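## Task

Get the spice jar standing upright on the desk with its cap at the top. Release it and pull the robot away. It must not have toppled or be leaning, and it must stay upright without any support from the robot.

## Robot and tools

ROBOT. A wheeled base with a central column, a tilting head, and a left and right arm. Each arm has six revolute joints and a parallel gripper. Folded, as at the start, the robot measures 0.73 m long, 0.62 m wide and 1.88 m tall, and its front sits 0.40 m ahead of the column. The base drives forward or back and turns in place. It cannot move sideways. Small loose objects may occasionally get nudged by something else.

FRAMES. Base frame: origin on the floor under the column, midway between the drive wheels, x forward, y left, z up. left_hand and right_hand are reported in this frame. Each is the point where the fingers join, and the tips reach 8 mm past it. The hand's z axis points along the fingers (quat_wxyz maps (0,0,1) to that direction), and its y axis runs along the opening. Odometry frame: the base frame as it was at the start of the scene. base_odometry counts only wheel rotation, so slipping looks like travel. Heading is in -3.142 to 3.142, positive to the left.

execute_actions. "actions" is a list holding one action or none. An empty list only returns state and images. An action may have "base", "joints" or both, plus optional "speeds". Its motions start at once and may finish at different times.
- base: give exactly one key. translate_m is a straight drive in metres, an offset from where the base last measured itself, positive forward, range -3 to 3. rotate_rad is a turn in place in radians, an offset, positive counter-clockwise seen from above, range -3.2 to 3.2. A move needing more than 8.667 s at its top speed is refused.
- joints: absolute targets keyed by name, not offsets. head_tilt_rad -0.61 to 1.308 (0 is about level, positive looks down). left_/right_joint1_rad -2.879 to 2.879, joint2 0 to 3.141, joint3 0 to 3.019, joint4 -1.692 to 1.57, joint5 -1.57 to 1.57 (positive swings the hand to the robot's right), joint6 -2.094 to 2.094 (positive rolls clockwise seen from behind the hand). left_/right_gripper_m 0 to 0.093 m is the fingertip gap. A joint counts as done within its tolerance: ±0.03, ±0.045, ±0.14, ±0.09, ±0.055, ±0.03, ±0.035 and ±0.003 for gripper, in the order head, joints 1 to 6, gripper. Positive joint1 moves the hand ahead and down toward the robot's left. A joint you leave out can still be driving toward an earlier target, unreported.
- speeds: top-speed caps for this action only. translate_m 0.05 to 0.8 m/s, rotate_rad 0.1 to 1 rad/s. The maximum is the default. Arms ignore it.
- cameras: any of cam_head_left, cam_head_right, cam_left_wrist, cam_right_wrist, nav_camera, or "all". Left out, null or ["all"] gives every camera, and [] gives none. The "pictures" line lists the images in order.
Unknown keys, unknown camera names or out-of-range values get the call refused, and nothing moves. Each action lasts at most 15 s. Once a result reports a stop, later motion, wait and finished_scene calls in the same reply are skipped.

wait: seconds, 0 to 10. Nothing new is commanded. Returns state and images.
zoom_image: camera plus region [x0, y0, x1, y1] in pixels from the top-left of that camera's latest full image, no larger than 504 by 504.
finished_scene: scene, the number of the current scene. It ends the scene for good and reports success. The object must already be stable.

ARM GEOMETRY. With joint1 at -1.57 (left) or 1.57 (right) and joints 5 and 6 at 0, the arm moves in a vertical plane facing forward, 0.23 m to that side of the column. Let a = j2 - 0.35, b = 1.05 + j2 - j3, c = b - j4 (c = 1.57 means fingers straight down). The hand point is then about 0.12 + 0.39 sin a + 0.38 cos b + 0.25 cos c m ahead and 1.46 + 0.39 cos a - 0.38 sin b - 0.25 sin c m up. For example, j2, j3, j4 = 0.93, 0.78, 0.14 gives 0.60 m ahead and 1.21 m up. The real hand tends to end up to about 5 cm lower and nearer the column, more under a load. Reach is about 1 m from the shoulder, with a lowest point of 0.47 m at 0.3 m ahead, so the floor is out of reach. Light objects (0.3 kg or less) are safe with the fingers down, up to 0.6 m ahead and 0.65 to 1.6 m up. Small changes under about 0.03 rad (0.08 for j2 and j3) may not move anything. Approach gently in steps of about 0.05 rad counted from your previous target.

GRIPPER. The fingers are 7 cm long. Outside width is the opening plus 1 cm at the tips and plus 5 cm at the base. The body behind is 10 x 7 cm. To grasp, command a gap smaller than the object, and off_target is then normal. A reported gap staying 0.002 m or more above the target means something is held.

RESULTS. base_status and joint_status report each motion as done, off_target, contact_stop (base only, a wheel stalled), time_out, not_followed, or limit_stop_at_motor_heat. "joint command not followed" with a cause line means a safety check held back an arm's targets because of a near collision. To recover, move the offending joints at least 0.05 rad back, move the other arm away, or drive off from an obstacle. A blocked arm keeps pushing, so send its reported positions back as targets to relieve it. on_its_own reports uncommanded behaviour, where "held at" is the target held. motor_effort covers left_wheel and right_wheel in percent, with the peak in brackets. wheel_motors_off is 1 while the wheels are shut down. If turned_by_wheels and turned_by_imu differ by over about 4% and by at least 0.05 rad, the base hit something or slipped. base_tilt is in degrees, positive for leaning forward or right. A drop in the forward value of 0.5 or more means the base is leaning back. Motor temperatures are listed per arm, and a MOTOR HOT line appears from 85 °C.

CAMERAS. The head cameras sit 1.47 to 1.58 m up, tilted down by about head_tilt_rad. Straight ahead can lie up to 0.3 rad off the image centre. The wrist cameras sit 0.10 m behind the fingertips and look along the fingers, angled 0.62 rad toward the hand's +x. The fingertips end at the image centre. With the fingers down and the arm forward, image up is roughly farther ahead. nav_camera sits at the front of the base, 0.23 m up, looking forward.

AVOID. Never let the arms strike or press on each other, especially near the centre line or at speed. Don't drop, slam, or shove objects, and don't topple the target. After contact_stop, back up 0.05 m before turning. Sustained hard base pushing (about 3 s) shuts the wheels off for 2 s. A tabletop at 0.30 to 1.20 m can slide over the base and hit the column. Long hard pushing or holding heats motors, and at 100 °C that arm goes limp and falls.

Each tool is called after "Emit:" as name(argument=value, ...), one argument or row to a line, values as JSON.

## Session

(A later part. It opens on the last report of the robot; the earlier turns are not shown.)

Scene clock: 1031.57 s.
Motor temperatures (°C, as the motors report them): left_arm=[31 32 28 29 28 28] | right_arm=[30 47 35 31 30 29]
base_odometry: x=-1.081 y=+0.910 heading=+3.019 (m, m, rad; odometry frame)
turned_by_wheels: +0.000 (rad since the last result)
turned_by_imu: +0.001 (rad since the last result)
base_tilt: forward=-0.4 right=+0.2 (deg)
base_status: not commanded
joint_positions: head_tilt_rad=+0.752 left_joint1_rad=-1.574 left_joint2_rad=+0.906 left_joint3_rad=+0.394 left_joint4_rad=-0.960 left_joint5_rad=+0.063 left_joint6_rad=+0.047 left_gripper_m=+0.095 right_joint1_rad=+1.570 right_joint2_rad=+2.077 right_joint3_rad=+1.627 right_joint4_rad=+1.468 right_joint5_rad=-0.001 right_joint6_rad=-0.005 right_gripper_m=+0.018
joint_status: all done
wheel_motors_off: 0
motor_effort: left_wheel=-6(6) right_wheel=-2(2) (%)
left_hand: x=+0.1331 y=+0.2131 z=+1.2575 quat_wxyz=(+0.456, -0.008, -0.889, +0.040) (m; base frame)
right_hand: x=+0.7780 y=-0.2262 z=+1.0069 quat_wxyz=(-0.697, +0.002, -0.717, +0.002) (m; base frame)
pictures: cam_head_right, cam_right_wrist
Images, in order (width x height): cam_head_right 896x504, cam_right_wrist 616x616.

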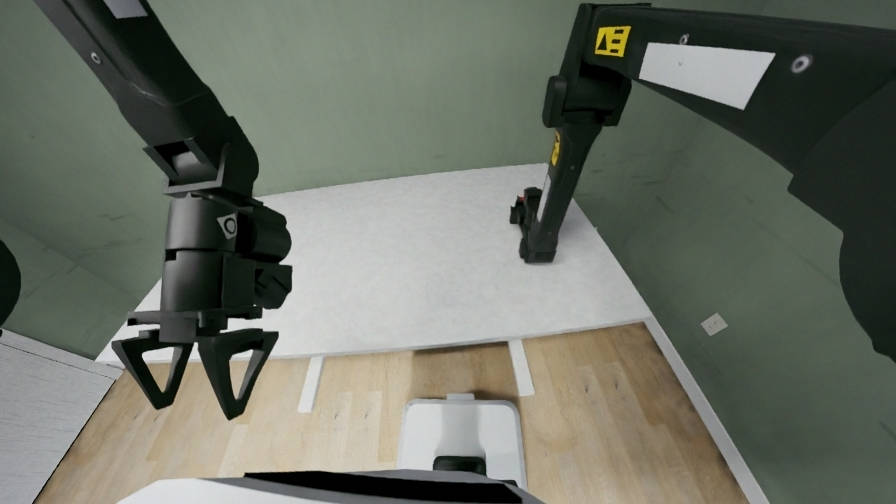

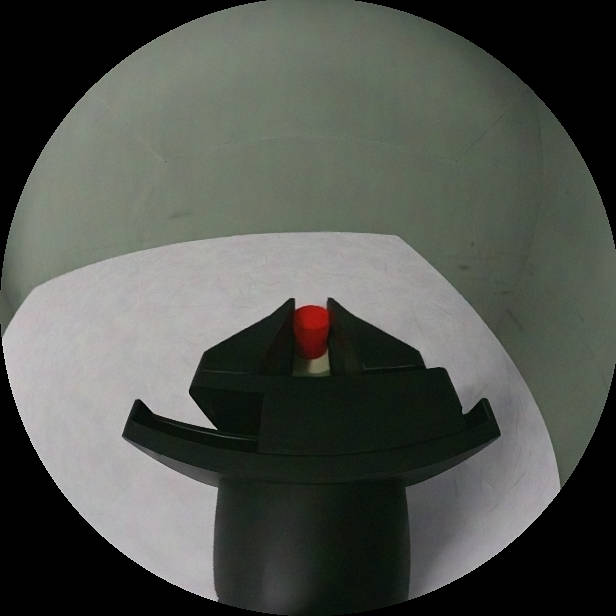

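Emit:
execute_actions(
  actions=[
    {"joints": {"right_joint2_rad": 2.072, "right_gripper_m": 0.093}},
  ],
  cameras=["cam_right_wrist", "cam_head_right"],
)

Scene clock: 1049.77 s.
Motor temperatures (°C, as the motors report them): left_arm=[31 32 28 29 28 28] | right_arm=[30 46 34 31 30 29]
base_odometry: x=-1.081 y=+0.910 heading=+3.019 (m, m, rad; odometry frame)
turned_by_wheels: +0.000 (rad since the last result)
turned_by_imu: +0.001 (rad since the last result)
base_tilt: forward=-0.4 right=+0.2 (deg)
base_status: not commanded
joint_positions: head_tilt_rad=+0.752 left_joint1_rad=-1.574 left_joint2_rad=+0.906 left_joint3_rad=+0.394 left_joint4_rad=-0.960 left_joint5_rad=+0.063 left_joint6_rad=+0.047 left_gripper_m=+0.095 right_joint1_rad=+1.570 right_joint2_rad=+2.075 right_joint3_rad=+1.627 right_joint4_rad=+1.468 right_joint5_rad=-0.001 right_joint6_rad=-0.005 right_gripper_m=+0.093
joint_status: all done
wheel_motors_off: 0
motor_effort: left_wheel=-6(7) right_wheel=-2(2) (%)
left_hand: x=+0.1331 y=+0.2131 z=+1.2575 quat_wxyz=(+0.456, -0.008, -0.889, +0.040) (m; base frame)
right_hand: x=+0.7785 y=-0.2262 z=+1.0076 quat_wxyz=(-0.697, +0.002, -0.717, +0.002) (m; base frame)
pictures: cam_head_right, cam_right_wrist
Images, in order (width x height): cam_head_right 896x504, cam_right_wrist 616x616.

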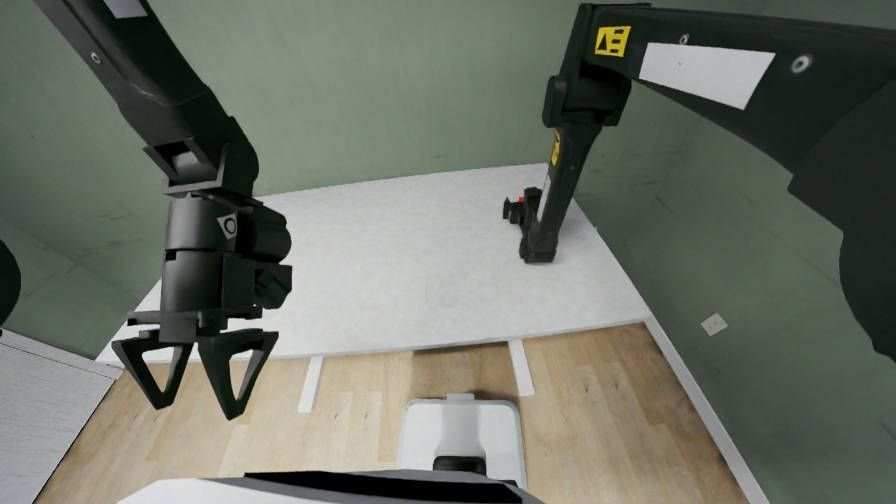

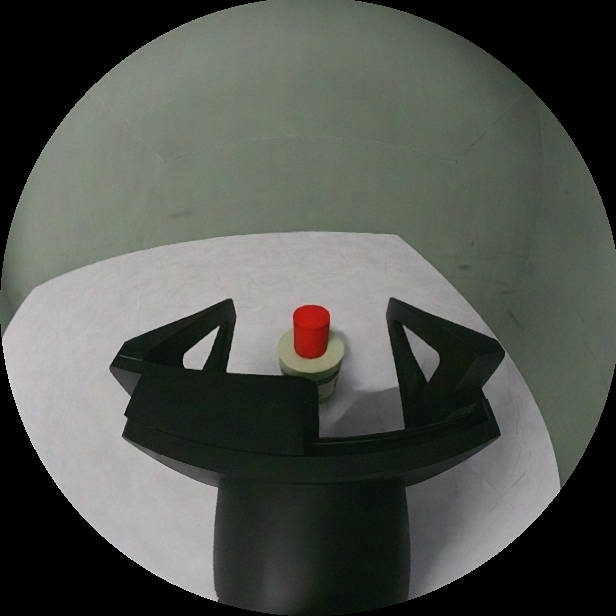

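Emit:
execute_actions(
  actions=[
    {"base": {"translate_m": -0.4}},
  ],
  cameras=["cam_right_wrist", "cam_head_right", "cam_head_left"],
)

Scene clock: 1058.17 s.
Motor temperatures (°C, as the motors report them): left_arm=[31 32 28 29 28 28] | right_arm=[30 47 34 31 30 29]
base_odometry: x=-0.684 y=+0.862 heading=+3.019 (m, m, rad; odometry frame)
turned_by_wheels: +0.000 (rad since the last result)
turned_by_imu: +0.001 (rad since the last result)
base_tilt: forward=-0.3 right=+0.1 (deg)
base_status: done
joint_positions: head_tilt_rad=+0.753 left_joint1_rad=-1.574 left_joint2_rad=+0.906 left_joint3_rad=+0.392 left_joint4_rad=-0.960 left_joint5_rad=+0.063 left_joint6_rad=+0.047 left_gripper_m=+0.095 right_joint1_rad=+1.570 right_joint2_rad=+2.076 right_joint3_rad=+1.630 right_joint4_rad=+1.467 right_joint5_rad=-0.001 right_joint6_rad=-0.005 right_gripper_m=+0.093
joint_status: not commanded
wheel_motors_off: 0
motor_effort: left_wheel=+0(41) right_wheel=+0(61) (%)
left_hand: x=+0.1323 y=+0.2131 z=+1.2578 quat_wxyz=(+0.456, -0.008, -0.889, +0.040) (m; base frame)
right_hand: x=+0.7794 y=-0.2262 z=+1.0078 quat_wxyz=(-0.698, +0.002, -0.716, +0.002) (m; base frame)
pictures: cam_head_left, cam_head_right, cam_right_wrist
Images, in order (width x height): cam_head_left 896x504, cam_head_right 896x504, cam_right_wrist 616x616.

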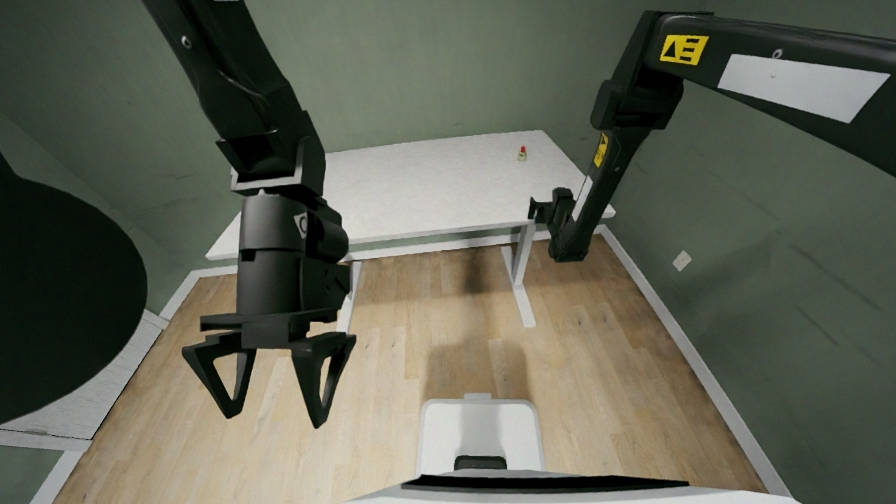

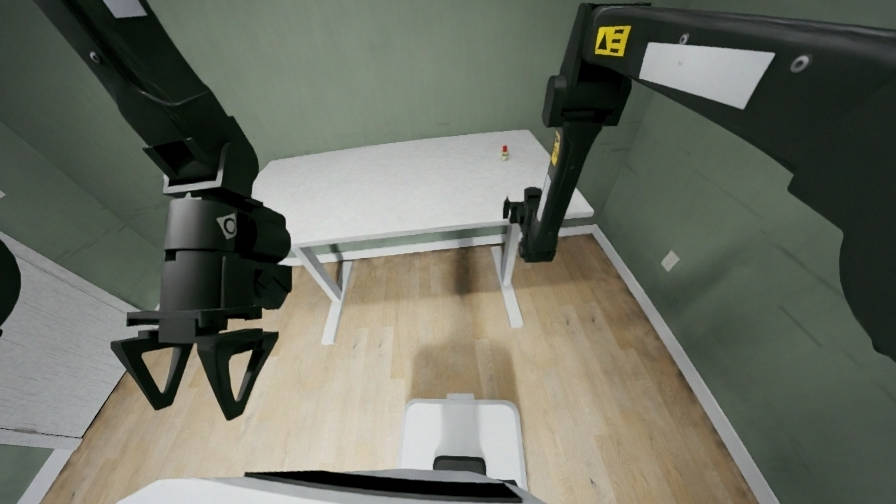

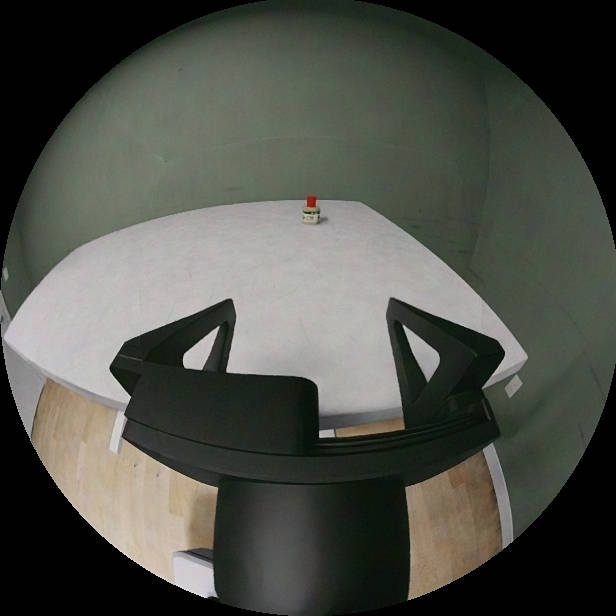

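The jar is standing cap-up on the desk. Let me verify with a zoom before finishing.

Emit:
zoom_image(
  camera="cam_right_wrist",
  region=[270, 170, 360, 250],
)

Emit:
zoom_image(
  camera="cam_head_left",
  region=[480, 120, 570, 190],
)

Region (270, 170, 360, 250) of cam_right_wrist's 616x616 image, scaled by 5.600, with more detail than that image has.

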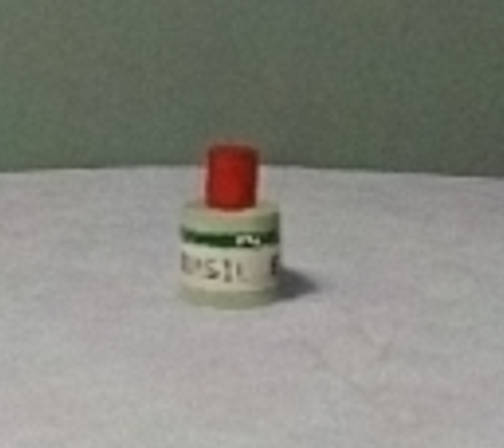

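Region (480, 120, 570, 190) of cam_head_left's 896x504 image, scaled by 5.600, with more detail than that image has.

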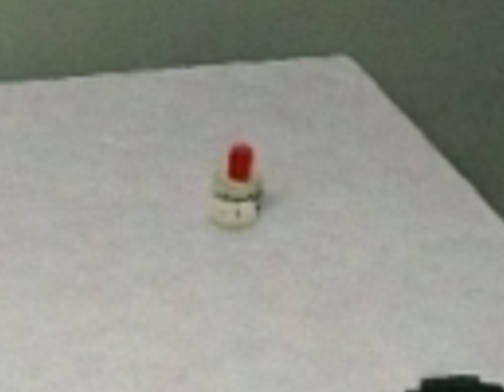

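The jar stands upright, cap up, and the robot is clear and level.

Emit:
finished_scene(
  scene=2,
)

The scene is finished: the task was done.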